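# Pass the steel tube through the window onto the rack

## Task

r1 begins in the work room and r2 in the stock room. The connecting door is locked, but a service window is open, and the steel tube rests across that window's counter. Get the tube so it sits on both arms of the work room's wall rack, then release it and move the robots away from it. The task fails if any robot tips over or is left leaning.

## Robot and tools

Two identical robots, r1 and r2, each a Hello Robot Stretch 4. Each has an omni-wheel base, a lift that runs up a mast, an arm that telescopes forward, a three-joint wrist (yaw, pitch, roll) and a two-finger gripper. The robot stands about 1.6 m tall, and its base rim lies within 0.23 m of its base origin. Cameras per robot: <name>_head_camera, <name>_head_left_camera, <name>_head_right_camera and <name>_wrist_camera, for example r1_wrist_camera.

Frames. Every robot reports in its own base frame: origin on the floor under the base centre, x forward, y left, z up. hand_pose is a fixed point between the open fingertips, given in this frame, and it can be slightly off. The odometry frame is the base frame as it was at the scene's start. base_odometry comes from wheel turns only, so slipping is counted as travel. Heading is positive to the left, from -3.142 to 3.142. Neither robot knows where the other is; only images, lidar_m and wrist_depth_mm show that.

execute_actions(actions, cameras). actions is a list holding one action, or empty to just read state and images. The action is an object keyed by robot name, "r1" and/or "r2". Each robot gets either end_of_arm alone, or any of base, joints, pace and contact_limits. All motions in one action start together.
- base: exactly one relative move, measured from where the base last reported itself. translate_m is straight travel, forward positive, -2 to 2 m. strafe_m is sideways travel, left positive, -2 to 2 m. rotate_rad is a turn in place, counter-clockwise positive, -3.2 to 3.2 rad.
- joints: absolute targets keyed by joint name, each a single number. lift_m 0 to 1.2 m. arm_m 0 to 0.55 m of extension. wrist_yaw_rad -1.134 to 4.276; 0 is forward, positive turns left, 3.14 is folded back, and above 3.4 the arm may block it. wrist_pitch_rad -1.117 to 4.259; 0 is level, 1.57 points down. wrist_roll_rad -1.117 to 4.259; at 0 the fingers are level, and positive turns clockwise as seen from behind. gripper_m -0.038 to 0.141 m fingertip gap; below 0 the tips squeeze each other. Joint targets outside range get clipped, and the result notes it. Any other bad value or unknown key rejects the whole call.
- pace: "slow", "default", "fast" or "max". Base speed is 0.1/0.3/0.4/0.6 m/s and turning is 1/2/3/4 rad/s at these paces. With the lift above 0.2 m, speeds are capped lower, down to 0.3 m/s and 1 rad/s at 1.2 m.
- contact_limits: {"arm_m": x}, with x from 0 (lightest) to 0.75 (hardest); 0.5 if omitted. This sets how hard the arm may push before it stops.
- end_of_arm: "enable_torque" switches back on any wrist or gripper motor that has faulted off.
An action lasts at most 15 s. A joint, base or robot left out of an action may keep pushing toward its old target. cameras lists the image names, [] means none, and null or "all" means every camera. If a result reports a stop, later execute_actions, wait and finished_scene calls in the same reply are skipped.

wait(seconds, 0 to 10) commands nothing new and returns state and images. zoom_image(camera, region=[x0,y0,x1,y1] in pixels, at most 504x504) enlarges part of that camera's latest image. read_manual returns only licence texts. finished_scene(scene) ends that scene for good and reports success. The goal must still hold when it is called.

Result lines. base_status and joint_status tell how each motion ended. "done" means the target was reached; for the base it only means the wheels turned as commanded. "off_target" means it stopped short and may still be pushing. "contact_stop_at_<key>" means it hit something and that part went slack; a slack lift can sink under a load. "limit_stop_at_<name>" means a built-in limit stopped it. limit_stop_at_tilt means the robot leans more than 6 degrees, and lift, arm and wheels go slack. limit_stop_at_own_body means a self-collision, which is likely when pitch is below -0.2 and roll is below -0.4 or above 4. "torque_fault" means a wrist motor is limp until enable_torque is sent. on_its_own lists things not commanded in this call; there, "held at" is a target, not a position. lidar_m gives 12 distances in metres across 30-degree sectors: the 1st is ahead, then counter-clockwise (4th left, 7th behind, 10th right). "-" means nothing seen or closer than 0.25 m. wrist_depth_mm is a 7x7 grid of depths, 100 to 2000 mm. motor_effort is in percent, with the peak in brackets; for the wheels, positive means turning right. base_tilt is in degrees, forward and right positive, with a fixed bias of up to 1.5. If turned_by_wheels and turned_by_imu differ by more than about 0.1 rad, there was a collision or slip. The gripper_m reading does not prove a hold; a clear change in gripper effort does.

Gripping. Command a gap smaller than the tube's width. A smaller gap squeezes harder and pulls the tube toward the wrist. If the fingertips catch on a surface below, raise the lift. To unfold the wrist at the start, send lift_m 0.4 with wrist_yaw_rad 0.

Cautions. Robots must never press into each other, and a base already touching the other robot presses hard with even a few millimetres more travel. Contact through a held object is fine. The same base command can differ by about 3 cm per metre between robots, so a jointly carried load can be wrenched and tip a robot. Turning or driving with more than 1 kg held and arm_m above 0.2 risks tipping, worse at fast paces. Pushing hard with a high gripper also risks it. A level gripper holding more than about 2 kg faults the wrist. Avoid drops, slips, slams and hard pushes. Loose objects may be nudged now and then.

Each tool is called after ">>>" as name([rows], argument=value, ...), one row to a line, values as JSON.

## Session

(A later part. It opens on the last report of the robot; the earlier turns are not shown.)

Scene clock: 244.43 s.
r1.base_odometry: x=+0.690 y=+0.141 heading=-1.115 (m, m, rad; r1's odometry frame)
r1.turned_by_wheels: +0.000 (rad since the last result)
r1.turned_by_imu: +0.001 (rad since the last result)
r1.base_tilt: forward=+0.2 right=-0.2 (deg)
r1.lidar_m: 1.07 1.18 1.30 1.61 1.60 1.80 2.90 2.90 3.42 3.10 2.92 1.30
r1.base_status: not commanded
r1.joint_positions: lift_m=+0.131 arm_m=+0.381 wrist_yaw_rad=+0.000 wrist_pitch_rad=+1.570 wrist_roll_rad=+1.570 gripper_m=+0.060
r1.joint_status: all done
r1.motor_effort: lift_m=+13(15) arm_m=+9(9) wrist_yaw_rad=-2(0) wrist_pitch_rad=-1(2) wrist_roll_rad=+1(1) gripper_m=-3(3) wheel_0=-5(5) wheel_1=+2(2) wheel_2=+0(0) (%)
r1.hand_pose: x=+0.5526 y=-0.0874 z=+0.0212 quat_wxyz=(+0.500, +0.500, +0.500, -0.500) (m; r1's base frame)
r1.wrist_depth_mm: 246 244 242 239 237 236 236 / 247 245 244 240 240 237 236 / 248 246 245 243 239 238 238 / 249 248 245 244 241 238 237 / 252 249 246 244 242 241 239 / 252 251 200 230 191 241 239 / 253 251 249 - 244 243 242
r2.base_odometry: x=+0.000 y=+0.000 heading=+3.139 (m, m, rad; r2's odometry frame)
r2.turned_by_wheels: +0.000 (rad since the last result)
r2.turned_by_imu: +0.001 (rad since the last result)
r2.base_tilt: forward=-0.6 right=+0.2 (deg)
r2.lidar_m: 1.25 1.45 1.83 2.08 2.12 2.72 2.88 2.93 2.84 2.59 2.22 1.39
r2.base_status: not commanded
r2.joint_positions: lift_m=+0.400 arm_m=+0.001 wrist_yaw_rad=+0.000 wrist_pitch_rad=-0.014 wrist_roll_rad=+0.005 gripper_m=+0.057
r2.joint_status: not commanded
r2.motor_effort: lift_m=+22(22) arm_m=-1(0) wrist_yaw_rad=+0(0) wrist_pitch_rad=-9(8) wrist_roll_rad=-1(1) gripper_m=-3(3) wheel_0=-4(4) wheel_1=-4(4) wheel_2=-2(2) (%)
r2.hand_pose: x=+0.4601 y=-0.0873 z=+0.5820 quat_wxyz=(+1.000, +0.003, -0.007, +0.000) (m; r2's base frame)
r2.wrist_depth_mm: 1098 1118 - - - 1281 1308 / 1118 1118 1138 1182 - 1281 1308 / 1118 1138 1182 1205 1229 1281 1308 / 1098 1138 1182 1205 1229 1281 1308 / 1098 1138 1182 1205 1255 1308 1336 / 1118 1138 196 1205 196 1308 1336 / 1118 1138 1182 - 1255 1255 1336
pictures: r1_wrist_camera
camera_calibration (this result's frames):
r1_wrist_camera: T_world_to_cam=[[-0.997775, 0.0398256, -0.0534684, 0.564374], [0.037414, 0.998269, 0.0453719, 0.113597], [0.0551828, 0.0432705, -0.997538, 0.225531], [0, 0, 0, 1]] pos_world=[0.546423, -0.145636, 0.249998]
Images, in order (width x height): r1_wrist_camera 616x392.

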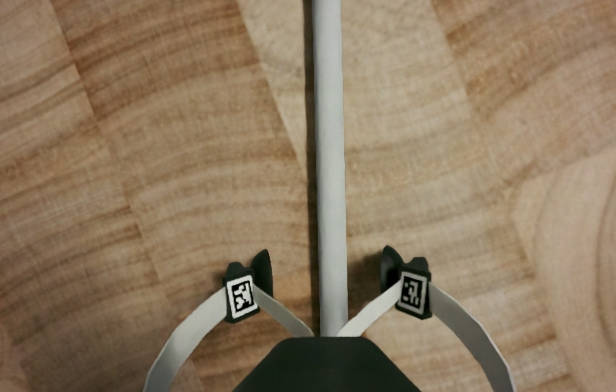

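Just touching the floor lightly. Close the gripper now.

>>> execute_actions([
  {"r1": {"joints": {"gripper_m": -0.038}, "pace": "slow"}},
], cameras=["r1_wrist_camera", "r1_head_camera"])

Scene clock: 249.17 s.
r1.base_odometry: x=+0.690 y=+0.141 heading=-1.115 (m, m, rad; r1's odometry frame)
r1.turned_by_wheels: +0.000 (rad since the last result)
r1.turned_by_imu: +0.002 (rad since the last result)
r1.base_tilt: forward=+0.3 right=-0.2 (deg)
r1.lidar_m: 1.08 1.21 1.30 1.62 1.60 1.80 2.91 2.92 3.42 3.09 2.88 1.30
r1.base_status: not commanded
r1.joint_positions: lift_m=+0.131 arm_m=+0.381 wrist_yaw_rad=+0.000 wrist_pitch_rad=+1.570 wrist_roll_rad=+1.570 gripper_m=-0.037
r1.joint_status: all done
r1.motor_effort: lift_m=+16(16) arm_m=+9(9) wrist_yaw_rad=-1(1) wrist_pitch_rad=-1(3) wrist_roll_rad=-1(1) gripper_m=-29(27) wheel_0=-5(5) wheel_1=+2(2) wheel_2=+0(0) (%)
r1.hand_pose: x=+0.5527 y=-0.0874 z=+0.0210 quat_wxyz=(+0.501, +0.500, +0.500, -0.499) (m; r1's base frame)
r1.wrist_depth_mm: 244 242 240 237 236 234 233 / 245 244 241 238 236 236 236 / 246 244 242 240 238 238 236 / 248 246 244 241 240 238 236 / 248 246 245 241 241 241 238 / 251 248 178 216 179 239 239 / 252 250 248 - 244 241 239
r2.base_odometry: x=+0.000 y=+0.000 heading=+3.139 (m, m, rad; r2's odometry frame)
r2.turned_by_wheels: +0.000 (rad since the last result)
r2.turned_by_imu: +0.002 (rad since the last result)
r2.base_tilt: forward=-0.7 right=+0.2 (deg)
r2.lidar_m: 1.27 1.44 1.90 2.08 2.11 2.74 2.89 2.93 2.84 2.59 2.23 1.35
r2.base_status: not commanded
r2.joint_positions: lift_m=+0.400 arm_m=+0.001 wrist_yaw_rad=+0.000 wrist_pitch_rad=-0.014 wrist_roll_rad=+0.005 gripper_m=+0.057
r2.joint_status: not commanded
r2.motor_effort: lift_m=+22(21) arm_m=-1(0) wrist_yaw_rad=+0(0) wrist_pitch_rad=-9(8) wrist_roll_rad=+0(0) gripper_m=-2(5) wheel_0=-4(4) wheel_1=-4(4) wheel_2=-2(2) (%)
r2.hand_pose: x=+0.4601 y=-0.0873 z=+0.5820 quat_wxyz=(+1.000, +0.003, -0.007, +0.000) (m; r2's base frame)
r2.wrist_depth_mm: 1098 1138 - - - 1281 1308 / 1098 1160 1138 1182 - 1281 1308 / 1098 1138 1160 1205 1229 1281 1336 / 1118 1138 1182 1205 1229 1281 1336 / 1118 1138 1160 1205 1229 1281 1336 / 1118 1138 196 1205 196 1308 1336 / 1098 1138 1182 - 1229 1255 1308
pictures: r1_head_camera, r1_wrist_camera
camera_calibration (this result's frames):
r1_wrist_camera: T_world_to_cam=[[-0.997759, 0.0398898, -0.0537216, 0.564447], [0.0374667, 0.998267, 0.0453815, 0.113573], [0.0554388, 0.043267, -0.997524, 0.225191], [0, 0, 0, 1]] pos_world=[0.546442, -0.145636, 0.249803]
Images, in order (width x height): r1_head_camera 420x560, r1_wrist_camera 616x392.

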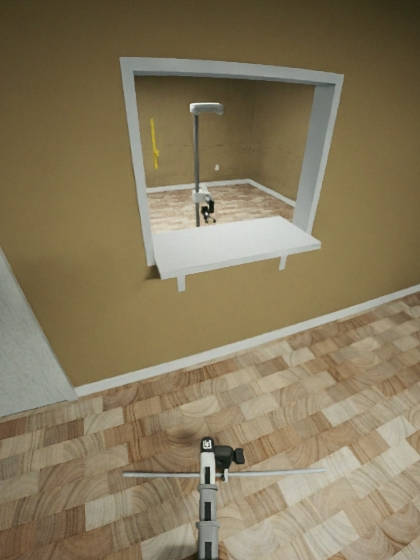

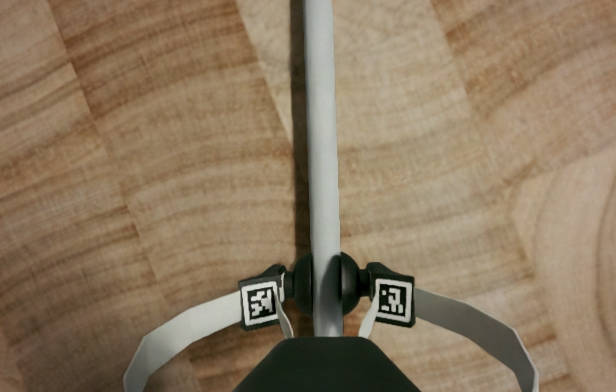

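>>> execute_actions([
  {"r1": {"joints": {"lift_m": 0.3, "arm_m": 0.2, "wrist_pitch_rad": 0.8}, "pace": "slow"}},
], cameras=["r1_head_camera"])

>>> execute_actions([
  {"r1": {"joints": {"lift_m": 0.4, "arm_m": 0.05, "wrist_pitch_rad": -0.1}, "pace": "slow"}},
], cameras=["r1_head_camera", "r1_wrist_camera"])

Scene clock: 257.40 s.
r1.base_odometry: x=+0.690 y=+0.141 heading=-1.115 (m, m, rad; r1's odometry frame)
r1.turned_by_wheels: +0.000 (rad since the last result)
r1.turned_by_imu: +0.003 (rad since the last result)
r1.base_tilt: forward=+0.2 right=-0.2 (deg)
r1.lidar_m: 0.57 0.57 1.28 1.61 1.60 1.80 2.92 2.93 3.41 3.08 0.80 0.60
r1.base_status: not commanded
r1.joint_positions: lift_m=+0.299 arm_m=+0.202 wrist_yaw_rad=+0.000 wrist_pitch_rad=+0.805 wrist_roll_rad=+1.570 gripper_m=-0.037
r1.joint_status: all done
r1.motor_effort: lift_m=+26(27) arm_m=-9(10) wrist_yaw_rad=-3(3) wrist_pitch_rad=-18(19) wrist_roll_rad=+0(3) gripper_m=-27(27) wheel_0=-5(5) wheel_1=+2(2) wheel_2=+0(0) (%)
r1.hand_pose: x=+0.5724 y=-0.0874 z=+0.2696 quat_wxyz=(+0.651, +0.650, +0.277, -0.277) (m; r1's base frame)
r1.wrist_depth_mm: 878 991 768 585 477 394 347 / 831 960 768 591 480 402 353 / 809 946 778 597 488 404 353 / 768 891 798 609 492 404 357 / 741 842 820 221 473 410 359 / 707 809 178 216 178 387 364 / 683 732 809 - 477 418 362
r2.base_odometry: x=+0.000 y=+0.000 heading=+3.139 (m, m, rad; r2's odometry frame)
r2.turned_by_wheels: +0.000 (rad since the last result)
r2.turned_by_imu: +0.002 (rad since the last result)
r2.base_tilt: forward=-0.6 right=+0.2 (deg)
r2.lidar_m: 1.26 1.45 1.87 2.08 2.12 2.75 2.87 2.92 2.84 2.62 2.23 1.39
r2.base_status: not commanded
r2.joint_positions: lift_m=+0.400 arm_m=+0.001 wrist_yaw_rad=+0.000 wrist_pitch_rad=-0.014 wrist_roll_rad=+0.005 gripper_m=+0.057
r2.joint_status: not commanded
r2.motor_effort: lift_m=+22(21) arm_m=-1(1) wrist_yaw_rad=+0(0) wrist_pitch_rad=-9(8) wrist_roll_rad=+2(1) gripper_m=-3(6) wheel_0=-4(3) wheel_1=-4(4) wheel_2=-2(2) (%)
r2.hand_pose: x=+0.4601 y=-0.0873 z=+0.5820 quat_wxyz=(+1.000, +0.003, -0.007, +0.000) (m; r2's base frame)
r2.wrist_depth_mm: 1098 1118 - - - 1281 1308 / 1098 1118 1160 1160 - 1281 1308 / 1118 1138 1160 1205 1255 1255 1308 / 1098 1138 1182 1205 1255 1308 1336 / 1118 1160 1182 1205 1255 1281 1308 / 1098 1138 196 1205 196 1308 1308 / 1118 1138 1160 - 1229 1255 1308
pictures: r1_head_camera
Images, in order (width x height): r1_head_camera 420x560.

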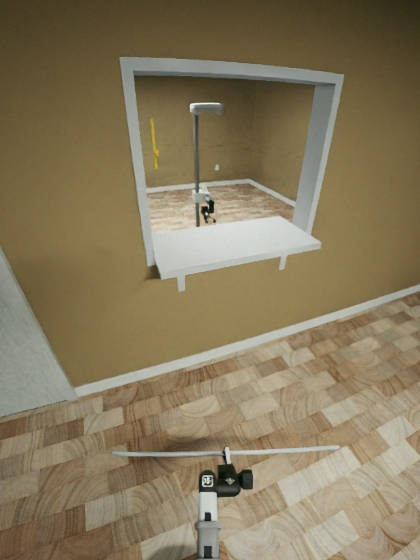

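Scene clock: 260.20 s.
r1.base_odometry: x=+0.690 y=+0.141 heading=-1.115 (m, m, rad; r1's odometry frame)
r1.turned_by_wheels: +0.000 (rad since the last result)
r1.turned_by_imu: +0.001 (rad since the last result)
r1.base_tilt: forward=+0.2 right=-0.1 (deg)
r1.lidar_m: 0.49 0.52 1.29 1.61 1.61 1.83 2.89 2.95 3.45 3.11 0.75 0.53
r1.base_status: not commanded
r1.joint_positions: lift_m=+0.399 arm_m=+0.052 wrist_yaw_rad=+0.000 wrist_pitch_rad=-0.092 wrist_roll_rad=+1.570 gripper_m=-0.037
r1.joint_status: all done
r1.on_its_own: wrist_pitch_rad is at rest, and its effort (-24) is outside its rest range (-23 to +23)
r1.motor_effort: lift_m=+26(31) arm_m=-9(9) wrist_yaw_rad=-1(0) wrist_pitch_rad=-24(27) wrist_roll_rad=-1(1) gripper_m=-26(29) wheel_0=-6(5) wheel_1=+2(2) wheel_2=+0(0) (%)
r1.hand_pose: x=+0.5098 y=-0.0874 z=+0.6042 quat_wxyz=(+0.707, +0.706, -0.032, +0.033) (m; r1's base frame)
r1.wrist_depth_mm: 1366 1336 1255 1229 1182 1118 960 / 1336 - 1281 1138 1138 1060 976 / 1308 - - 1098 1060 1060 960 / 1308 - 1078 1025 1025 1008 946 / 1336 - 1025 220 976 960 917 / 1281 - 178 216 179 904 878 / 1025 976 960 - 904 878 842
r2.base_odometry: x=+0.000 y=+0.000 heading=+3.139 (m, m, rad; r2's odometry frame)
r2.turned_by_wheels: +0.000 (rad since the last result)
r2.turned_by_imu: +0.001 (rad since the last result)
r2.base_tilt: forward=-0.7 right=+0.1 (deg)
r2.lidar_m: 1.27 1.46 1.86 2.09 2.12 2.76 2.86 2.92 2.86 2.62 2.22 1.37
r2.base_status: not commanded
r2.joint_positions: lift_m=+0.400 arm_m=+0.001 wrist_yaw_rad=+0.000 wrist_pitch_rad=-0.014 wrist_roll_rad=+0.005 gripper_m=+0.057
r2.joint_status: not commanded
r2.motor_effort: lift_m=+22(21) arm_m=+0(0) wrist_yaw_rad=+0(0) wrist_pitch_rad=-10(10) wrist_roll_rad=+0(2) gripper_m=-4(2) wheel_0=-4(4) wheel_1=-4(4) wheel_2=-2(2) (%)
r2.hand_pose: x=+0.4601 y=-0.0873 z=+0.5820 quat_wxyz=(+1.000, +0.003, -0.007, +0.000) (m; r2's base frame)
r2.wrist_depth_mm: 1098 1118 - - - 1281 1308 / 1098 1118 1160 1182 - 1281 1308 / 1098 1138 1160 1205 1229 1281 1308 / 1098 1118 1182 1205 1255 1281 1336 / 1118 1138 1160 1229 1255 1281 1336 / 1118 1118 196 1229 196 1281 1308 / 1118 1138 1182 - 1255 1255 1308
pictures: r1_head_camera, r1_wrist_camera
camera_calibration (this result's frames):
r1_wrist_camera: T_world_to_cam=[[0.143938, 0.0401759, -0.988771, 0.535904], [-0.0486866, 0.998253, 0.0334738, 0.139808], [0.988388, 0.0433217, 0.145643, -0.356958], [0, 0, 0, 1]] pos_world=[0.282483, -0.14563, 0.577195]
Images, in order (width x height): r1_head_camera 420x560, r1_wrist_camera 616x392.

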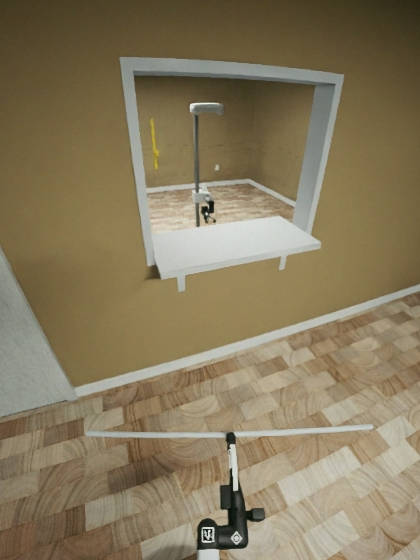

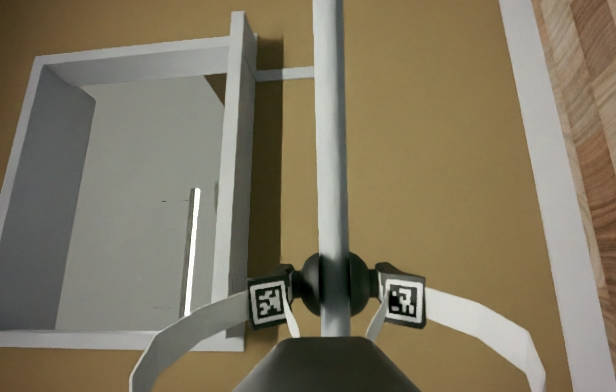

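>>> execute_actions([
  {"r1": {"base": {"rotate_rad": -2.74}, "pace": "slow"}},
], cameras=["r1_head_camera", "r1_wrist_camera"])

Scene clock: 267.97 s.
r1.base_odometry: x=+0.690 y=+0.141 heading=+2.430 (m, m, rad; r1's odometry frame)
r1.turned_by_wheels: -2.739 (rad since the last result)
r1.turned_by_imu: -2.724 (rad since the last result)
r1.base_tilt: forward=+0.3 right=-0.2 (deg)
r1.lidar_m: 0.49 0.52 3.18 3.08 1.48 1.08 1.05 1.27 1.68 1.61 0.72 0.52
r1.base_status: done
r1.joint_positions: lift_m=+0.399 arm_m=+0.052 wrist_yaw_rad=+0.000 wrist_pitch_rad=-0.092 wrist_roll_rad=+1.570 gripper_m=-0.037
r1.joint_status: not commanded
r1.on_its_own: wrist_pitch_rad is at rest, and its effort (-25) is outside its rest range (-23 to +23)
r1.motor_effort: lift_m=+26(26) arm_m=-9(9) wrist_yaw_rad=+0(3) wrist_pitch_rad=-25(25) wrist_roll_rad=-1(1) gripper_m=-27(27) wheel_0=+8(10) wheel_1=+4(4) wheel_2=+4(7) (%)
r1.hand_pose: x=+0.5097 y=-0.0875 z=+0.6042 quat_wxyz=(+0.707, +0.706, -0.033, +0.032) (m; r1's base frame)
r1.wrist_depth_mm: - - - - - 1537 976 / - - - - - 1537 960 / - - - - - 1618 976 / - - - - - 1618 976 / - - - 220 - 1661 1025 / - - 178 216 179 1336 1025 / - - - - - 1756 991
r2.base_odometry: x=+0.000 y=+0.000 heading=+3.139 (m, m, rad; r2's odometry frame)
r2.turned_by_wheels: +0.000 (rad since the last result)
r2.turned_by_imu: +0.003 (rad since the last result)
r2.base_tilt: forward=-0.5 right=+0.0 (deg)
r2.lidar_m: 1.26 1.46 1.88 2.09 2.12 2.70 2.88 2.93 2.85 2.60 2.20 1.35
r2.base_status: not commanded
r2.joint_positions: lift_m=+0.400 arm_m=+0.001 wrist_yaw_rad=+0.000 wrist_pitch_rad=-0.014 wrist_roll_rad=+0.005 gripper_m=+0.057
r2.joint_status: not commanded
r2.motor_effort: lift_m=+21(22) arm_m=+0(0) wrist_yaw_rad=+0(0) wrist_pitch_rad=-10(10) wrist_roll_rad=+0(1) gripper_m=-3(2) wheel_0=-3(3) wheel_1=-4(4) wheel_2=-2(2) (%)
r2.hand_pose: x=+0.4601 y=-0.0873 z=+0.5820 quat_wxyz=(+1.000, +0.003, -0.007, +0.000) (m; r2's base frame)
r2.wrist_depth_mm: 1098 1118 - - - 1308 1281 / 1098 1138 1138 1182 - 1281 1308 / 1098 1138 1182 1205 1229 1281 1308 / 1098 1118 1182 1205 1229 1281 1336 / 1118 1138 1160 1205 1229 1281 1336 / 1118 1138 196 1205 196 1281 1336 / 1118 1118 1160 - 1229 1255 1308
pictures: r1_head_camera, r1_wrist_camera
camera_calibration (this result's frames):
r1_wrist_camera: T_world_to_cam=[[0.143932, 0.0401094, -0.988774, 0.535919], [-0.0482041, 0.998276, 0.033478, 0.139697], [0.988413, 0.0428444, 0.145618, -0.356942], [0, 0, 0, 1]] pos_world=[0.282404, -0.145659, 0.577204]
Images, in order (width x height): r1_head_camera 420x560, r1_wrist_camera 616x392.

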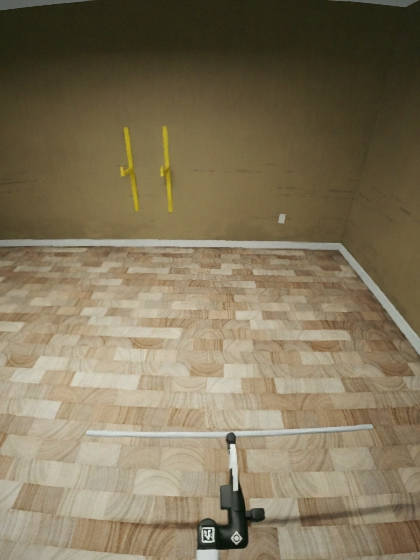

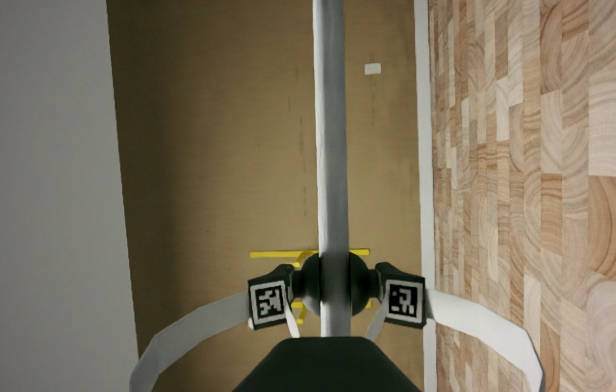

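>>> execute_actions([
  {"r1": {"base": {"strafe_m": 0.75}}},
], cameras=[])

>>> execute_actions([
  {"r1": {"base": {"translate_m": 1.7}, "joints": {"lift_m": 0.6}}},
], cameras=["r1_head_camera", "r1_wrist_camera", "r1_head_left_camera"])

Scene clock: 278.97 s.
r1.base_odometry: x=+0.200 y=-0.427 heading=+2.430 (m, m, rad; r1's odometry frame)
r1.turned_by_wheels: +0.000 (rad since the last result)
r1.turned_by_imu: +0.005 (rad since the last result)
r1.base_tilt: forward=+0.3 right=-0.2 (deg)
r1.lidar_m: 0.48 0.53 2.38 2.30 1.63 1.06 0.99 1.10 1.72 2.38 0.76 0.55
r1.base_status: done
r1.joint_positions: lift_m=+0.400 arm_m=+0.052 wrist_yaw_rad=+0.000 wrist_pitch_rad=-0.092 wrist_roll_rad=+1.570 gripper_m=-0.037
r1.joint_status: not commanded
r1.on_its_own: wrist_pitch_rad is at rest, and its effort (-26) is outside its rest range (-23 to +23)
r1.motor_effort: lift_m=+25(26) arm_m=-8(9) wrist_yaw_rad=-3(0) wrist_pitch_rad=-26(24) wrist_roll_rad=-1(3) gripper_m=-29(27) wheel_0=-4(12) wheel_1=+1(13) wheel_2=+0(4) (%)
r1.hand_pose: x=+0.5098 y=-0.0874 z=+0.6042 quat_wxyz=(+0.707, +0.706, -0.032, +0.032) (m; r1's base frame)
r1.wrist_depth_mm: - - - - - 1576 946 / - - - - - 1537 976 / - - - - - 1576 976 / - - - - - 1661 1008 / - - - 220 - 1661 1008 / - - 178 217 179 1281 1042 / - - - - - 1708 991
r2.base_odometry: x=+0.000 y=+0.000 heading=+3.139 (m, m, rad; r2's odometry frame)
r2.turned_by_wheels: +0.000 (rad since the last result)
r2.turned_by_imu: +0.004 (rad since the last result)
r2.base_tilt: forward=-0.7 right=+0.1 (deg)
r2.lidar_m: 1.27 1.45 1.86 2.08 2.12 2.73 2.87 2.92 2.85 2.60 2.24 1.37
r2.base_status: not commanded
r2.joint_positions: lift_m=+0.400 arm_m=+0.001 wrist_yaw_rad=+0.000 wrist_pitch_rad=-0.014 wrist_roll_rad=+0.005 gripper_m=+0.057
r2.joint_status: not commanded
r2.motor_effort: lift_m=+21(22) arm_m=+0(1) wrist_yaw_rad=+0(0) wrist_pitch_rad=-10(10) wrist_roll_rad=+1(0) gripper_m=-6(4) wheel_0=-3(3) wheel_1=-4(4) wheel_2=-2(2) (%)
r2.hand_pose: x=+0.4601 y=-0.0873 z=+0.5820 quat_wxyz=(+1.000, +0.003, -0.007, +0.000) (m; r2's base frame)
r2.wrist_depth_mm: 1098 1118 - - - 1255 1308 / 1118 1138 1138 1182 - 1281 1308 / 1098 1138 1160 1205 1229 1281 1308 / 1098 1138 1182 1205 1255 1281 1336 / 1118 1138 1182 1205 1255 1281 1308 / 1118 1160 196 1229 196 1281 1336 / 1118 1138 1182 - 1229 1255 1336
pictures: none
No camera images: the call's "cameras" was empty. Leave "cameras" out to get every camera's image.

Scene clock: 286.13 s.
r1.base_odometry: x=-1.088 y=+0.683 heading=+2.430 (m, m, rad; r1's odometry frame)
r1.turned_by_wheels: +0.000 (rad since the last result)
r1.turned_by_imu: +0.000 (rad since the last result)
r1.base_tilt: forward=+0.2 right=-0.2 (deg)
r1.lidar_m: 0.48 0.51 2.04 2.27 2.38 2.99 2.86 3.05 2.53 2.44 0.74 0.51
r1.base_status: done
r1.joint_positions: lift_m=+0.600 arm_m=+0.052 wrist_yaw_rad=+0.000 wrist_pitch_rad=-0.092 wrist_roll_rad=+1.570 gripper_m=-0.037
r1.joint_status: all done
r1.on_its_own: wrist_pitch_rad is at rest, and its effort (-25) is outside its rest range (-23 to +23)
r1.motor_effort: lift_m=+25(26) arm_m=-9(9) wrist_yaw_rad=+0(2) wrist_pitch_rad=-25(25) wrist_roll_rad=-2(2) gripper_m=-26(27) wheel_0=+5(10) wheel_1=+3(6) wheel_2=-2(11) (%)
r1.hand_pose: x=+0.5097 y=-0.0874 z=+0.8042 quat_wxyz=(+0.707, +0.706, -0.033, +0.033) (m; r1's base frame)
r1.wrist_depth_mm: 1182 1138 1098 1078 1042 1025 991 / 1182 1160 1138 1098 1078 1042 1008 / 1205 1182 1138 1078 1060 1042 1042 / 1205 1182 1160 1118 1078 1060 1042 / 1255 1205 1182 220 1098 1060 1060 / 1281 1229 178 216 178 1078 1078 / 1255 1255 1205 - 1138 1098 1078
r2.base_odometry: x=+0.000 y=+0.000 heading=+3.139 (m, m, rad; r2's odometry frame)
r2.turned_by_wheels: +0.000 (rad since the last result)
r2.turned_by_imu: +0.002 (rad since the last result)
r2.base_tilt: forward=-0.5 right=+0.3 (deg)
r2.lidar_m: 1.27 1.45 1.86 2.09 2.15 2.73 2.87 2.93 2.86 2.62 2.22 1.38
r2.base_status: not commanded
r2.joint_positions: lift_m=+0.400 arm_m=+0.001 wrist_yaw_rad=+0.000 wrist_pitch_rad=-0.014 wrist_roll_rad=+0.005 gripper_m=+0.057
r2.joint_status: not commanded
r2.motor_effort: lift_m=+21(21) arm_m=+0(0) wrist_yaw_rad=+0(1) wrist_pitch_rad=-8(12) wrist_roll_rad=+1(1) gripper_m=-4(4) wheel_0=-4(4) wheel_1=-4(4) wheel_2=-2(2) (%)
r2.hand_pose: x=+0.4601 y=-0.0873 z=+0.5820 quat_wxyz=(+1.000, +0.003, -0.007, +0.000) (m; r2's base frame)
r2.wrist_depth_mm: 1098 1118 - - - 1281 1281 / 1098 1118 1138 1182 - 1308 1281 / 1118 1118 1182 1205 1255 1281 1336 / 1098 1138 1160 1205 1229 1281 1336 / 1118 1160 1182 1205 1255 1281 1336 / 1118 1138 196 1229 196 1281 1308 / 1118 1138 1182 - 1229 1255 1308
pictures: r1_head_camera, r1_head_left_camera, r1_wrist_camera
camera_calibration (this result's frames):
r1_wrist_camera: T_world_to_cam=[[0.144015, 0.0401786, -0.98876, 0.733687], [-0.0486874, 0.998253, 0.033473, 0.13311], [0.988377, 0.0433195, 0.145719, -0.386102], [0, 0, 0, 1]] pos_world=[0.282434, -0.14563, 0.777247]
Images, in order (width x height): r1_head_camera 420x560, r1_head_left_camera 420x672, r1_wrist_camera 616x392.

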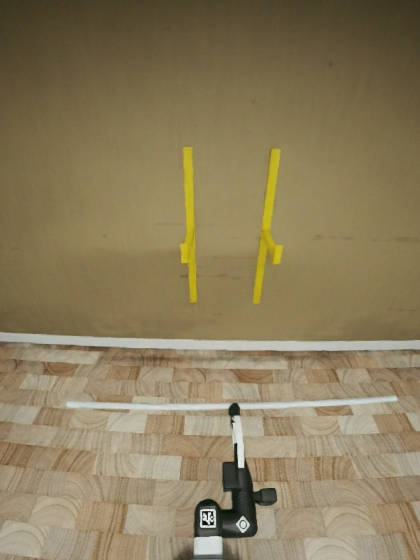

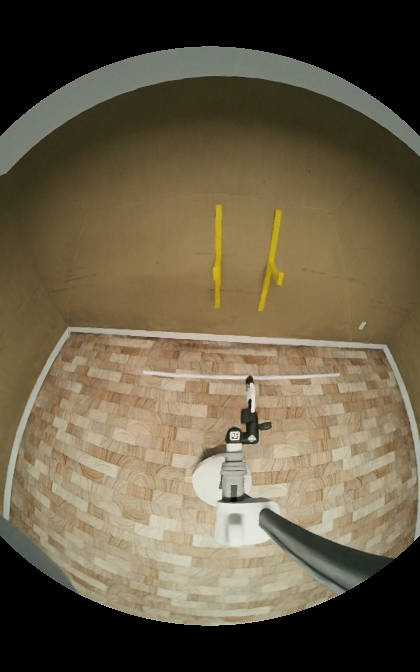

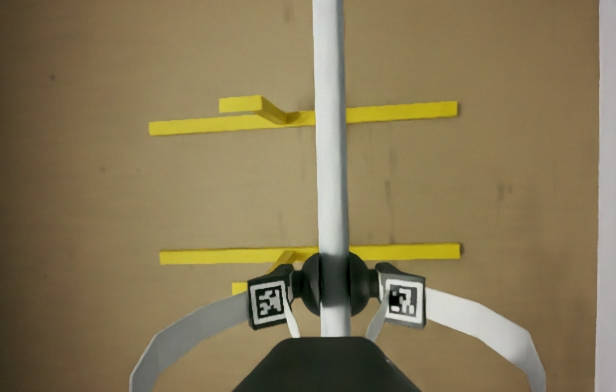

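>>> zoom_image(camera="r1_head_camera", region=[150, 130, 320, 320])

>>> zoom_image(camera="r1_wrist_camera", region=[130, 60, 480, 300])

Region (150, 130, 320, 320) of r1_head_camera's 420x560 image, scaled by 2.653, with more detail than that image has; it fills the left 451 columns of this view, and the rest is white.

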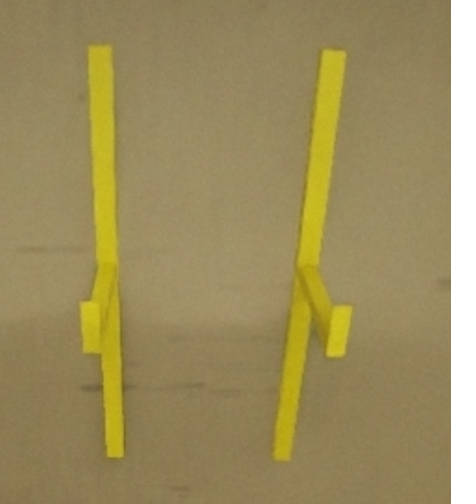

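Region (130, 60, 480, 300) of r1_wrist_camera's 616x392 image, scaled by 1.440; it fills the top 346 rows of this view, and the rest is white.

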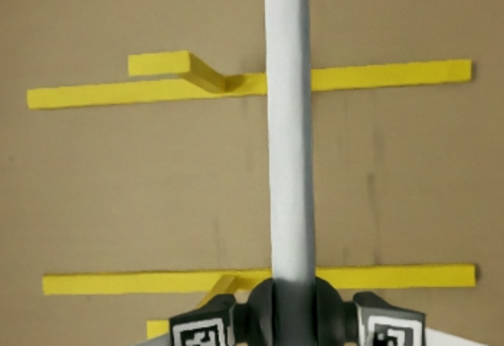

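>>> execute_actions([
  {"r1": {"base": {"translate_m": 0.48}, "joints": {"lift_m": 0.93, "wrist_yaw_rad": -0.05}}},
], cameras=["r1_head_camera", "r1_wrist_camera", "r1_head_left_camera"])

Scene clock: 305.07 s.
r1.base_odometry: x=-1.451 y=+0.996 heading=+2.431 (m, m, rad; r1's odometry frame)
r1.turned_by_wheels: +0.001 (rad since the last result)
r1.turned_by_imu: +0.002 (rad since the last result)
r1.base_tilt: forward=+0.2 right=-0.3 (deg)
r1.lidar_m: 0.47 0.50 1.35 2.27 2.41 3.37 3.42 3.38 2.53 2.45 0.66 0.51
r1.base_status: done
r1.joint_positions: lift_m=+0.929 arm_m=+0.052 wrist_yaw_rad=-0.050 wrist_pitch_rad=-0.092 wrist_roll_rad=+1.570 gripper_m=-0.037
r1.joint_status: all done
r1.on_its_own: wrist_pitch_rad is at rest, and its effort (-26) is outside its rest range (-23 to +23)
r1.motor_effort: lift_m=+25(25) arm_m=-8(8) wrist_yaw_rad=-1(10) wrist_pitch_rad=-26(25) wrist_roll_rad=-1(1) gripper_m=-28(28) wheel_0=+5(11) wheel_1=+4(11) wheel_2=-1(10) (%)
r1.hand_pose: x=+0.5050 y=-0.1016 z=+1.1342 quat_wxyz=(+0.707, +0.705, -0.050, +0.015) (m; r1's base frame)
r1.wrist_depth_mm: 699 668 654 634 621 377 585 / 691 676 654 609 603 591 569 / 707 683 654 647 621 609 585 / 699 676 668 640 627 609 597 / 715 683 676 220 627 609 597 / 723 699 178 217 179 597 603 / 715 699 676 - 634 504 603
r2.base_odometry: x=+0.000 y=+0.000 heading=+3.139 (m, m, rad; r2's odometry frame)
r2.turned_by_wheels: +0.000 (rad since the last result)
r2.turned_by_imu: +0.002 (rad since the last result)
r2.base_tilt: forward=-0.5 right=+0.2 (deg)
r2.lidar_m: 1.28 1.45 1.86 2.07 2.14 2.72 2.86 2.92 2.88 2.58 2.22 1.38
r2.base_status: not commanded
r2.joint_positions: lift_m=+0.400 arm_m=+0.001 wrist_yaw_rad=+0.000 wrist_pitch_rad=-0.014 wrist_roll_rad=+0.005 gripper_m=+0.057
r2.joint_status: not commanded
r2.motor_effort: lift_m=+21(21) arm_m=+0(1) wrist_yaw_rad=+0(0) wrist_pitch_rad=-9(9) wrist_roll_rad=+0(0) gripper_m=-5(6) wheel_0=-3(4) wheel_1=-4(4) wheel_2=-2(2) (%)
r2.hand_pose: x=+0.4601 y=-0.0873 z=+0.5820 quat_wxyz=(+1.000, +0.003, -0.007, +0.000) (m; r2's base frame)
r2.wrist_depth_mm: 1098 1118 - - - 1281 1308 / 1098 1118 1138 1182 - 1281 1308 / 1098 1138 1160 1205 1255 1281 1308 / 1118 1160 1182 1229 1229 1255 1308 / 1118 1138 1160 1205 1229 1281 1336 / 1118 1138 196 1205 196 1308 1308 / 1118 1118 1182 - 1229 1229 1308
pictures: r1_head_camera, r1_head_left_camera, r1_wrist_camera
camera_calibration (this result's frames):
r1_wrist_camera: T_world_to_cam=[[0.1458, 0.0329382, -0.988766, 1.05957], [0.00123045, 0.999439, 0.0334752, 0.110957], [0.989313, -0.0060973, 0.145677, -0.434337], [0, 0, 0, 1]] pos_world=[0.275073, -0.148444, 1.10723]
Images, in order (width x height): r1_head_camera 420x560, r1_head_left_camera 420x672, r1_wrist_camera 616x392.

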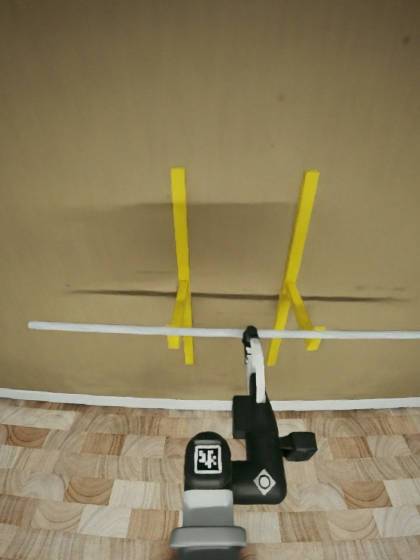

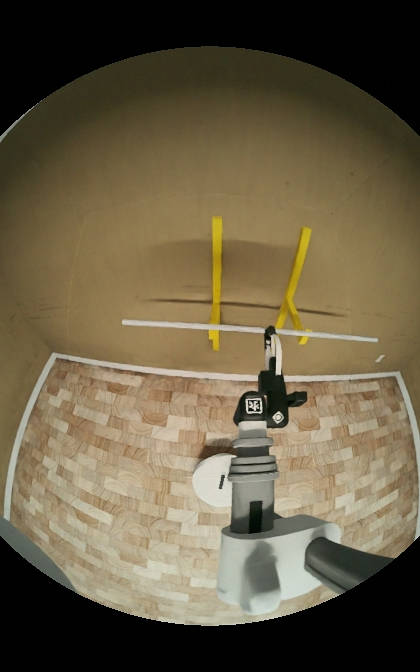

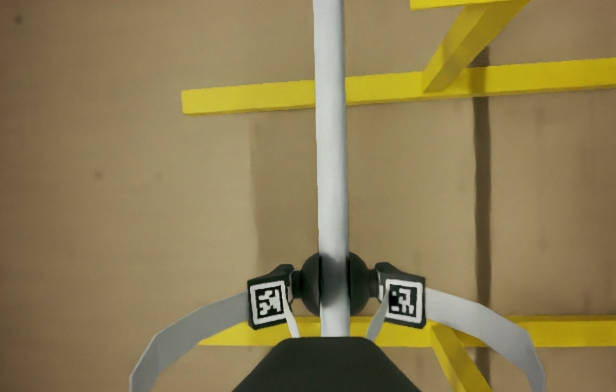

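>>> execute_actions([
  {"r1": {"joints": {"arm_m": 0.31}}},
], cameras=["r1_head_camera", "r1_wrist_camera"])

>>> execute_actions([
  {"r1": {"joints": {"lift_m": 0.85}, "pace": "slow"}},
], cameras=["r1_head_camera", "r1_wrist_camera", "r1_head_left_camera"])

Scene clock: 314.50 s.
r1.base_odometry: x=-1.451 y=+0.996 heading=+2.431 (m, m, rad; r1's odometry frame)
r1.turned_by_wheels: +0.000 (rad since the last result)
r1.turned_by_imu: +0.004 (rad since the last result)
r1.base_tilt: forward=+0.2 right=-0.2 (deg)
r1.lidar_m: 0.57 0.78 1.33 2.24 2.39 3.38 3.40 3.39 2.52 2.45 1.24 0.64
r1.base_status: not commanded
r1.joint_positions: lift_m=+0.929 arm_m=+0.308 wrist_yaw_rad=-0.050 wrist_pitch_rad=-0.092 wrist_roll_rad=+1.570 gripper_m=-0.037
r1.joint_status: all done
r1.on_its_own: wrist_pitch_rad is at rest, and its effort (-25) is outside its rest range (-23 to +23)
r1.motor_effort: lift_m=+25(25) arm_m=+8(7) wrist_yaw_rad=-2(1) wrist_pitch_rad=-25(25) wrist_roll_rad=-1(0) gripper_m=-27(27) wheel_0=+6(6) wheel_1=+4(4) wheel_2=+0(0) (%)
r1.hand_pose: x=+0.7619 y=-0.1016 z=+1.1342 quat_wxyz=(+0.707, +0.705, -0.050, +0.015) (m; r1's base frame)
r1.wrist_depth_mm: 421 375 364 353 345 347 349 / 421 404 397 384 375 364 353 / 424 410 397 392 377 366 357 / 424 413 399 389 379 366 362 / 427 413 402 220 377 368 359 / 430 415 178 216 179 366 362 / 433 418 410 - 379 373 362
r2.base_odometry: x=+0.000 y=+0.000 heading=+3.139 (m, m, rad; r2's odometry frame)
r2.turned_by_wheels: +0.000 (rad since the last result)
r2.turned_by_imu: +0.003 (rad since the last result)
r2.base_tilt: forward=-0.6 right=+0.1 (deg)
r2.lidar_m: 1.25 1.44 1.88 2.08 2.12 2.74 2.89 2.95 2.85 2.61 2.24 1.39
r2.base_status: not commanded
r2.joint_positions: lift_m=+0.400 arm_m=+0.001 wrist_yaw_rad=+0.000 wrist_pitch_rad=-0.014 wrist_roll_rad=+0.005 gripper_m=+0.057
r2.joint_status: not commanded
r2.motor_effort: lift_m=+21(21) arm_m=-1(0) wrist_yaw_rad=+0(0) wrist_pitch_rad=-10(9) wrist_roll_rad=+1(0) gripper_m=-3(4) wheel_0=-4(3) wheel_1=-4(4) wheel_2=-2(2) (%)
r2.hand_pose: x=+0.4601 y=-0.0873 z=+0.5820 quat_wxyz=(+1.000, +0.003, -0.007, +0.000) (m; r2's base frame)
r2.wrist_depth_mm: 1098 1138 - - - 1281 1308 / 1098 1138 1138 1182 - 1281 1308 / 1098 1138 1160 1205 1229 1281 1336 / 1118 1138 1182 1205 1255 1281 1308 / 1118 1138 1182 1205 1255 1281 1336 / 1118 1118 196 1205 196 1308 1336 / 1118 1118 1182 - 1229 1255 1308
pictures: r1_head_camera, r1_wrist_camera
camera_calibration (this result's frames):
r1_wrist_camera: T_world_to_cam=[[0.145779, 0.0330309, -0.988766, 1.02214], [0.00111316, 0.999436, 0.0335515, 0.110613], [0.989317, -0.00599177, 0.14566, -0.688457], [0, 0, 0, 1]] pos_world=[0.531973, -0.148437, 1.10722]
Images, in order (width x height): r1_head_camera 420x560, r1_wrist_camera 616x392.

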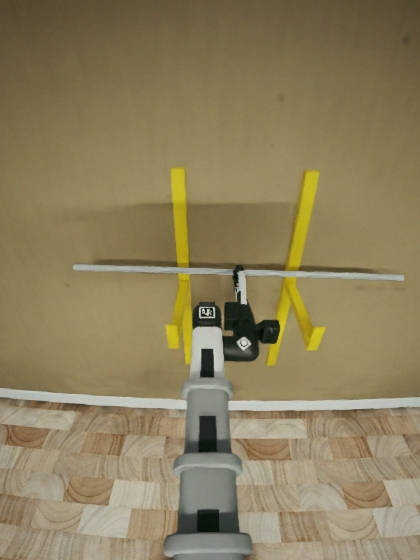

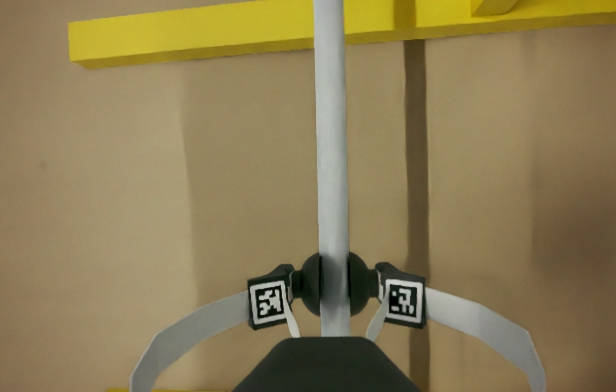

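Scene clock: 316.03 s.
r1.base_odometry: x=-1.451 y=+0.996 heading=+2.431 (m, m, rad; r1's odometry frame)
r1.turned_by_wheels: +0.000 (rad since the last result)
r1.turned_by_imu: +0.001 (rad since the last result)
r1.base_tilt: forward=+0.2 right=-0.2 (deg)
r1.lidar_m: 0.59 0.76 1.34 2.24 2.38 3.37 3.38 3.39 2.52 2.44 1.24 0.64
r1.base_status: not commanded
r1.joint_positions: lift_m=+0.850 arm_m=+0.308 wrist_yaw_rad=-0.050 wrist_pitch_rad=-0.092 wrist_roll_rad=+1.570 gripper_m=-0.037
r1.joint_status: all done
r1.on_its_own: wrist_pitch_rad is at rest, and its effort (-25) is outside its rest range (-23 to +23)
r1.motor_effort: lift_m=+16(25) arm_m=+8(9) wrist_yaw_rad=-1(1) wrist_pitch_rad=-25(25) wrist_roll_rad=+0(3) gripper_m=-27(26) wheel_0=+6(5) wheel_1=+4(4) wheel_2=+0(1) (%)
r1.hand_pose: x=+0.7619 y=-0.1016 z=+1.0549 quat_wxyz=(+0.707, +0.705, -0.050, +0.015) (m; r1's base frame)
r1.wrist_depth_mm: 392 377 364 353 347 349 349 / 415 404 394 387 375 362 355 / 421 410 397 389 375 368 355 / 424 410 397 387 375 366 357 / 427 415 402 220 375 370 362 / 430 415 178 216 179 366 362 / 436 418 407 - 384 373 364
r2.base_odometry: x=+0.000 y=+0.000 heading=+3.139 (m, m, rad; r2's odometry frame)
r2.turned_by_wheels: +0.000 (rad since the last result)
r2.turned_by_imu: +0.001 (rad since the last result)
r2.base_tilt: forward=-0.6 right=+0.2 (deg)
r2.lidar_m: 1.28 1.46 1.87 2.08 2.14 2.73 2.86 2.93 2.84 2.62 2.22 1.40
r2.base_status: not commanded
r2.joint_positions: lift_m=+0.400 arm_m=+0.001 wrist_yaw_rad=+0.000 wrist_pitch_rad=-0.014 wrist_roll_rad=+0.005 gripper_m=+0.057
r2.joint_status: not commanded
r2.motor_effort: lift_m=+22(21) arm_m=+0(1) wrist_yaw_rad=+0(1) wrist_pitch_rad=-9(8) wrist_roll_rad=+2(1) gripper_m=-4(2) wheel_0=-4(4) wheel_1=-4(4) wheel_2=-2(2) (%)
r2.hand_pose: x=+0.4601 y=-0.0873 z=+0.5820 quat_wxyz=(+1.000, +0.003, -0.007, +0.000) (m; r2's base frame)
r2.wrist_depth_mm: 1078 1118 - - - 1281 1308 / 1098 1118 1160 1182 - 1308 1308 / 1098 1160 1160 1205 1229 1281 1336 / 1098 1138 1160 1182 1255 1281 1336 / 1118 1138 1160 1205 1255 1308 1336 / 1118 1138 196 1205 196 1308 1336 / 1118 1138 1160 - 1255 1255 1308
pictures: r1_head_camera, r1_head_left_camera, r1_wrist_camera
camera_calibration (this result's frames):
r1_wrist_camera: T_world_to_cam=[[0.145654, 0.0330373, -0.988784, 0.94384], [0.00111741, 0.999436, 0.0335578, 0.113264], [0.989335, -0.00599272, 0.145535, -0.676795], [0, 0, 0, 1]] pos_world=[0.531976, -0.148437, 1.02795]
Images, in order (width x height): r1_head_camera 420x560, r1_head_left_camera 420x672, r1_wrist_camera 616x392.

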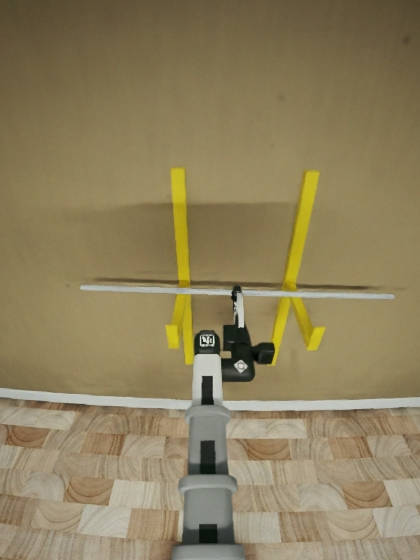

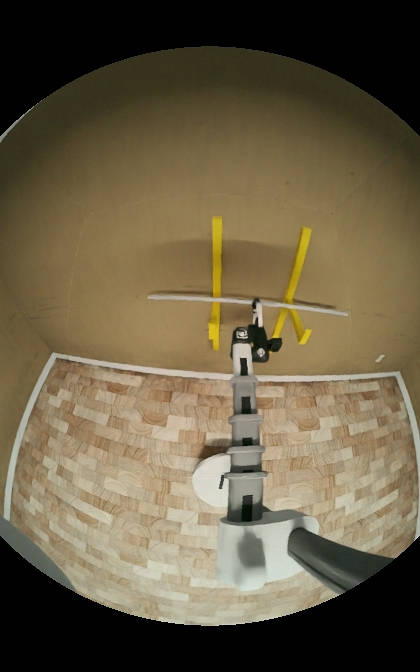

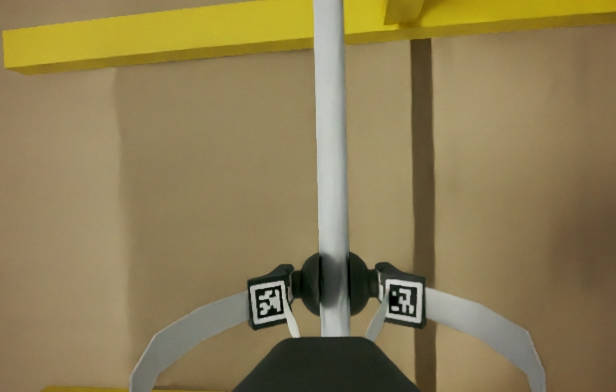

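>>> execute_actions([
  {"r1": {"joints": {"lift_m": 0.82}, "pace": "slow"}},
], cameras=["r1_head_camera", "r1_wrist_camera"])

Scene clock: 321.23 s.
r1.base_odometry: x=-1.451 y=+0.996 heading=+2.431 (m, m, rad; r1's odometry frame)
r1.turned_by_wheels: +0.000 (rad since the last result)
r1.turned_by_imu: +0.002 (rad since the last result)
r1.base_tilt: forward=+0.2 right=-0.3 (deg)
r1.lidar_m: 0.57 0.76 1.33 2.26 2.38 3.35 3.39 3.42 2.54 2.45 1.24 0.63
r1.base_status: not commanded
r1.joint_positions: lift_m=+0.820 arm_m=+0.308 wrist_yaw_rad=-0.050 wrist_pitch_rad=-0.092 wrist_roll_rad=+1.570 gripper_m=-0.037
r1.joint_status: all done
r1.on_its_own: wrist_pitch_rad is at rest, and its effort (-24) is outside its rest range (-23 to +23)
r1.motor_effort: lift_m=+16(16) arm_m=+9(9) wrist_yaw_rad=-1(3) wrist_pitch_rad=-24(25) wrist_roll_rad=-1(2) gripper_m=-27(27) wheel_0=+5(5) wheel_1=+4(4) wheel_2=+0(0) (%)
r1.hand_pose: x=+0.7619 y=-0.1016 z=+1.0249 quat_wxyz=(+0.707, +0.705, -0.050, +0.015) (m; r1's base frame)
r1.wrist_depth_mm: 389 377 366 353 342 347 351 / 415 404 394 382 375 364 357 / 424 413 397 387 377 366 355 / 421 413 399 389 375 364 355 / 430 415 402 220 379 370 359 / 433 415 178 216 179 364 362 / 433 415 407 - 377 373 364
r2.base_odometry: x=+0.000 y=+0.000 heading=+3.139 (m, m, rad; r2's odometry frame)
r2.turned_by_wheels: +0.000 (rad since the last result)
r2.turned_by_imu: +0.001 (rad since the last result)
r2.base_tilt: forward=-0.6 right=+0.1 (deg)
r2.lidar_m: 1.26 1.45 1.88 2.07 2.12 2.74 2.88 2.89 2.84 2.61 2.24 1.37
r2.base_status: not commanded
r2.joint_positions: lift_m=+0.400 arm_m=+0.001 wrist_yaw_rad=+0.000 wrist_pitch_rad=-0.014 wrist_roll_rad=+0.005 gripper_m=+0.057
r2.joint_status: not commanded
r2.motor_effort: lift_m=+21(21) arm_m=+0(1) wrist_yaw_rad=-1(0) wrist_pitch_rad=-9(10) wrist_roll_rad=+1(0) gripper_m=-2(4) wheel_0=-4(4) wheel_1=-4(4) wheel_2=-2(2) (%)
r2.hand_pose: x=+0.4601 y=-0.0873 z=+0.5820 quat_wxyz=(+1.000, +0.003, -0.007, +0.000) (m; r2's base frame)
r2.wrist_depth_mm: 1078 1118 - - - 1281 1308 / 1098 1118 1138 1182 - 1281 1281 / 1098 1138 1160 1205 1229 1308 1308 / 1118 1138 1182 1205 1255 1255 1336 / 1118 1138 1160 1205 1255 1308 1336 / 1118 1138 196 1182 196 1281 1336 / 1118 1118 1182 - 1229 1281 1308
pictures: r1_head_camera, r1_wrist_camera
camera_calibration (this result's frames):
r1_wrist_camera: T_world_to_cam=[[0.145652, 0.0330373, -0.988784, 0.914195], [0.0011174, 0.999436, 0.0335578, 0.11427], [0.989335, -0.00599262, 0.145533, -0.672431], [0, 0, 0, 1]] pos_world=[0.531978, -0.148437, 0.997968]
Images, in order (width x height): r1_head_camera 420x560, r1_wrist_camera 616x392.

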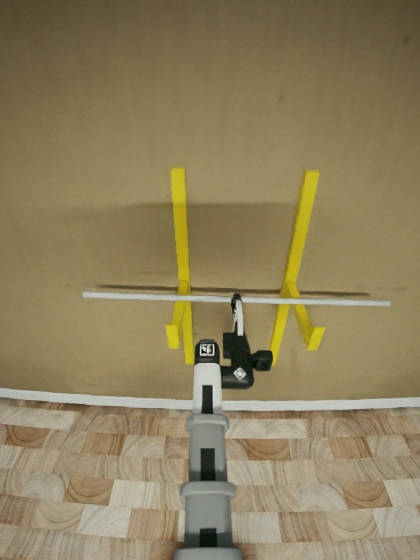

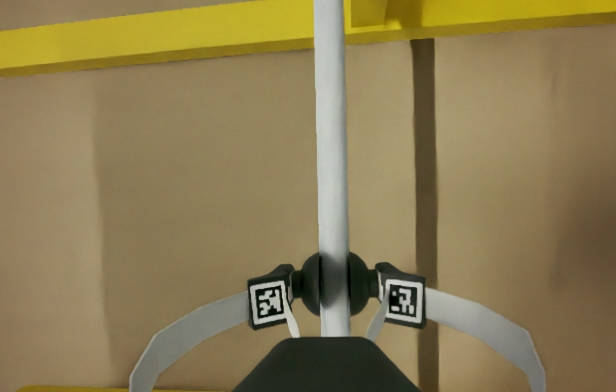

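>>> execute_actions([
  {"r1": {"joints": {"lift_m": 0.812}, "pace": "slow"}},
], cameras=["r1_head_camera", "r1_wrist_camera"])

Scene clock: 325.50 s.
r1.base_odometry: x=-1.451 y=+0.996 heading=+2.431 (m, m, rad; r1's odometry frame)
r1.turned_by_wheels: +0.000 (rad since the last result)
r1.turned_by_imu: +0.002 (rad since the last result)
r1.base_tilt: forward=+0.2 right=-0.2 (deg)
r1.lidar_m: 0.60 0.76 1.38 2.26 2.38 3.37 3.42 3.38 2.53 2.45 1.28 0.64
r1.base_status: not commanded
r1.joint_positions: lift_m=+0.812 arm_m=+0.308 wrist_yaw_rad=-0.050 wrist_pitch_rad=-0.092 wrist_roll_rad=+1.570 gripper_m=-0.037
r1.joint_status: all done
r1.motor_effort: lift_m=+16(15) arm_m=+9(9) wrist_yaw_rad=+0(4) wrist_pitch_rad=-23(26) wrist_roll_rad=-4(2) gripper_m=-26(26) wheel_0=+6(6) wheel_1=+4(4) wheel_2=+0(0) (%)
r1.hand_pose: x=+0.7619 y=-0.1016 z=+1.0170 quat_wxyz=(+0.707, +0.705, -0.050, +0.015) (m; r1's base frame)
r1.wrist_depth_mm: 392 377 364 353 343 349 351 / 415 404 394 387 375 364 353 / 427 407 394 387 375 366 357 / 421 410 399 387 377 366 357 / 430 418 397 220 375 370 359 / 433 415 178 216 178 364 364 / 433 421 404 - 379 373 364
r2.base_odometry: x=+0.000 y=+0.000 heading=+3.139 (m, m, rad; r2's odometry frame)
r2.turned_by_wheels: +0.000 (rad since the last result)
r2.turned_by_imu: +0.001 (rad since the last result)
r2.base_tilt: forward=-0.5 right=+0.1 (deg)
r2.lidar_m: 1.26 1.44 1.86 2.09 2.13 2.72 2.89 2.93 2.84 2.60 2.25 1.37
r2.base_status: not commanded
r2.joint_positions: lift_m=+0.400 arm_m=+0.001 wrist_yaw_rad=+0.000 wrist_pitch_rad=-0.014 wrist_roll_rad=+0.005 gripper_m=+0.057
r2.joint_status: not commanded
r2.motor_effort: lift_m=+21(21) arm_m=+0(0) wrist_yaw_rad=-1(1) wrist_pitch_rad=-8(9) wrist_roll_rad=+0(0) gripper_m=-5(4) wheel_0=-4(3) wheel_1=-4(4) wheel_2=-2(2) (%)
r2.hand_pose: x=+0.4601 y=-0.0873 z=+0.5820 quat_wxyz=(+1.000, +0.003, -0.007, +0.000) (m; r2's base frame)
r2.wrist_depth_mm: 1098 1118 - - - 1281 1308 / 1098 1138 1138 1182 - 1255 1308 / 1098 1138 1160 1182 1255 1255 1336 / 1118 1138 1160 1205 1255 1281 1308 / 1118 1138 1160 1205 1255 1281 1308 / 1118 1160 196 1205 196 1281 1336 / 1118 1138 1160 - 1229 1255 1308
pictures: r1_head_camera, r1_wrist_camera
camera_calibration (this result's frames):
r1_wrist_camera: T_world_to_cam=[[0.146142, 0.0329109, -0.988716, 0.905955], [0.00111516, 0.99944, 0.0334327, 0.114664], [0.989263, -0.0059885, 0.146023, -0.671717], [0, 0, 0, 1]] pos_world=[0.531979, -0.148438, 0.989985]
Images, in order (width x height): r1_head_camera 420x560, r1_wrist_camera 616x392.

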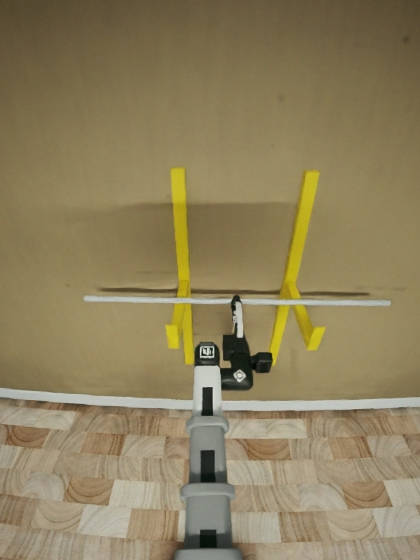

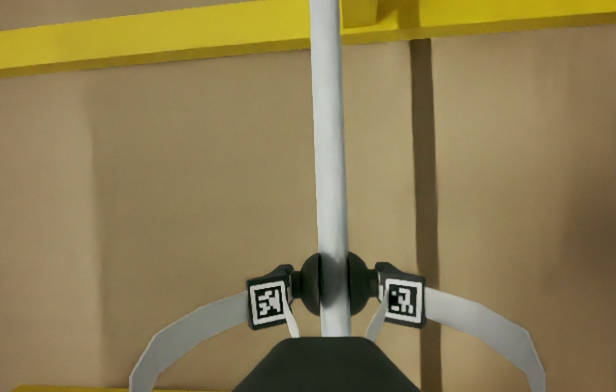

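>>> execute_actions([
  {"r1": {"joints": {"lift_m": 0.806}, "pace": "slow"}},
], cameras=["r1_head_camera", "r1_wrist_camera"])

Scene clock: 329.07 s.
r1.base_odometry: x=-1.451 y=+0.996 heading=+2.431 (m, m, rad; r1's odometry frame)
r1.turned_by_wheels: +0.000 (rad since the last result)
r1.turned_by_imu: +0.002 (rad since the last result)
r1.base_tilt: forward=+0.2 right=-0.2 (deg)
r1.lidar_m: 0.58 0.77 1.36 2.27 2.37 3.36 3.41 3.41 2.54 2.45 1.26 0.64
r1.base_status: not commanded
r1.joint_positions: lift_m=+0.806 arm_m=+0.308 wrist_yaw_rad=-0.050 wrist_pitch_rad=-0.095 wrist_roll_rad=+1.570 gripper_m=-0.037
r1.joint_status: all done
r1.motor_effort: lift_m=+15(16) arm_m=+9(8) wrist_yaw_rad=-2(2) wrist_pitch_rad=-16(24) wrist_roll_rad=-1(1) gripper_m=-26(27) wheel_0=+6(6) wheel_1=+4(4) wheel_2=-1(0) (%)
r1.hand_pose: x=+0.7618 y=-0.1016 z=+1.0119 quat_wxyz=(+0.707, +0.705, -0.051, +0.016) (m; r1's base frame)
r1.wrist_depth_mm: 392 377 366 347 342 345 351 / 415 407 397 379 375 364 355 / 424 410 399 384 375 364 357 / 430 413 399 387 377 368 357 / 427 415 402 224 377 368 357 / 433 418 177 216 181 366 359 / 433 418 407 - 382 373 362
r2.base_odometry: x=+0.000 y=+0.000 heading=+3.139 (m, m, rad; r2's odometry frame)
r2.turned_by_wheels: +0.000 (rad since the last result)
r2.turned_by_imu: +0.001 (rad since the last result)
r2.base_tilt: forward=-0.6 right=+0.2 (deg)
r2.lidar_m: 1.25 1.46 1.88 2.08 2.13 2.73 2.89 2.92 2.85 2.61 2.26 1.38
r2.base_status: not commanded
r2.joint_positions: lift_m=+0.400 arm_m=+0.001 wrist_yaw_rad=+0.000 wrist_pitch_rad=-0.014 wrist_roll_rad=+0.005 gripper_m=+0.057
r2.joint_status: not commanded
r2.motor_effort: lift_m=+21(21) arm_m=-1(0) wrist_yaw_rad=+0(0) wrist_pitch_rad=-10(9) wrist_roll_rad=+2(0) gripper_m=-4(3) wheel_0=-4(4) wheel_1=-4(4) wheel_2=-2(2) (%)
r2.hand_pose: x=+0.4601 y=-0.0873 z=+0.5820 quat_wxyz=(+1.000, +0.003, -0.007, +0.000) (m; r2's base frame)
r2.wrist_depth_mm: 1098 1138 - - - 1281 1308 / 1098 1138 1138 1182 - 1281 1308 / 1098 1138 1160 1205 1229 1281 1308 / 1098 1160 1182 1205 1255 1281 1336 / 1118 1138 1160 1205 1255 1281 1336 / 1118 1138 196 1205 196 1281 1336 / 1138 1138 1160 - 1229 1255 1308
pictures: r1_head_camera, r1_wrist_camera
camera_calibration (this result's frames):
r1_wrist_camera: T_world_to_cam=[[0.148822, 0.0326962, -0.988323, 0.898451], [0.00103314, 0.999448, 0.0332197, 0.11511], [0.988863, -0.0059649, 0.148706, -0.673308], [0, 0, 0, 1]] pos_world=[0.531982, -0.148439, 0.984262]
Images, in order (width x height): r1_head_camera 420x560, r1_wrist_camera 616x392.

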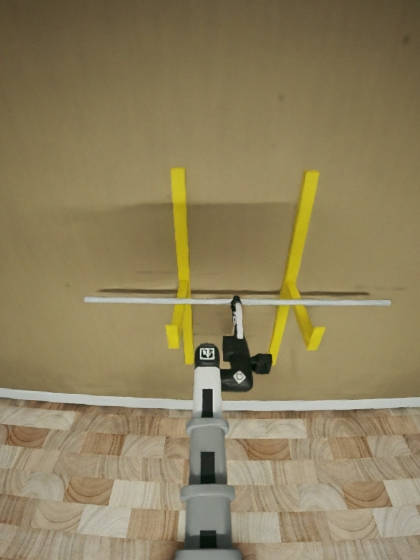

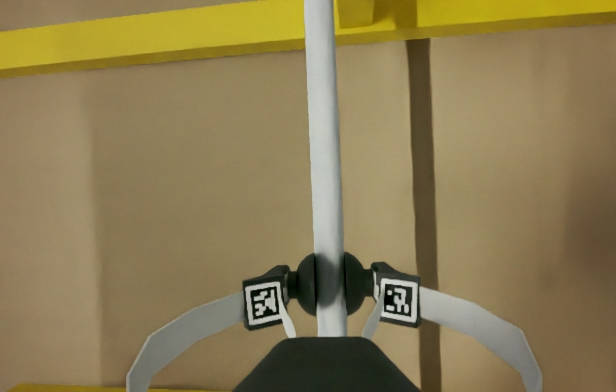

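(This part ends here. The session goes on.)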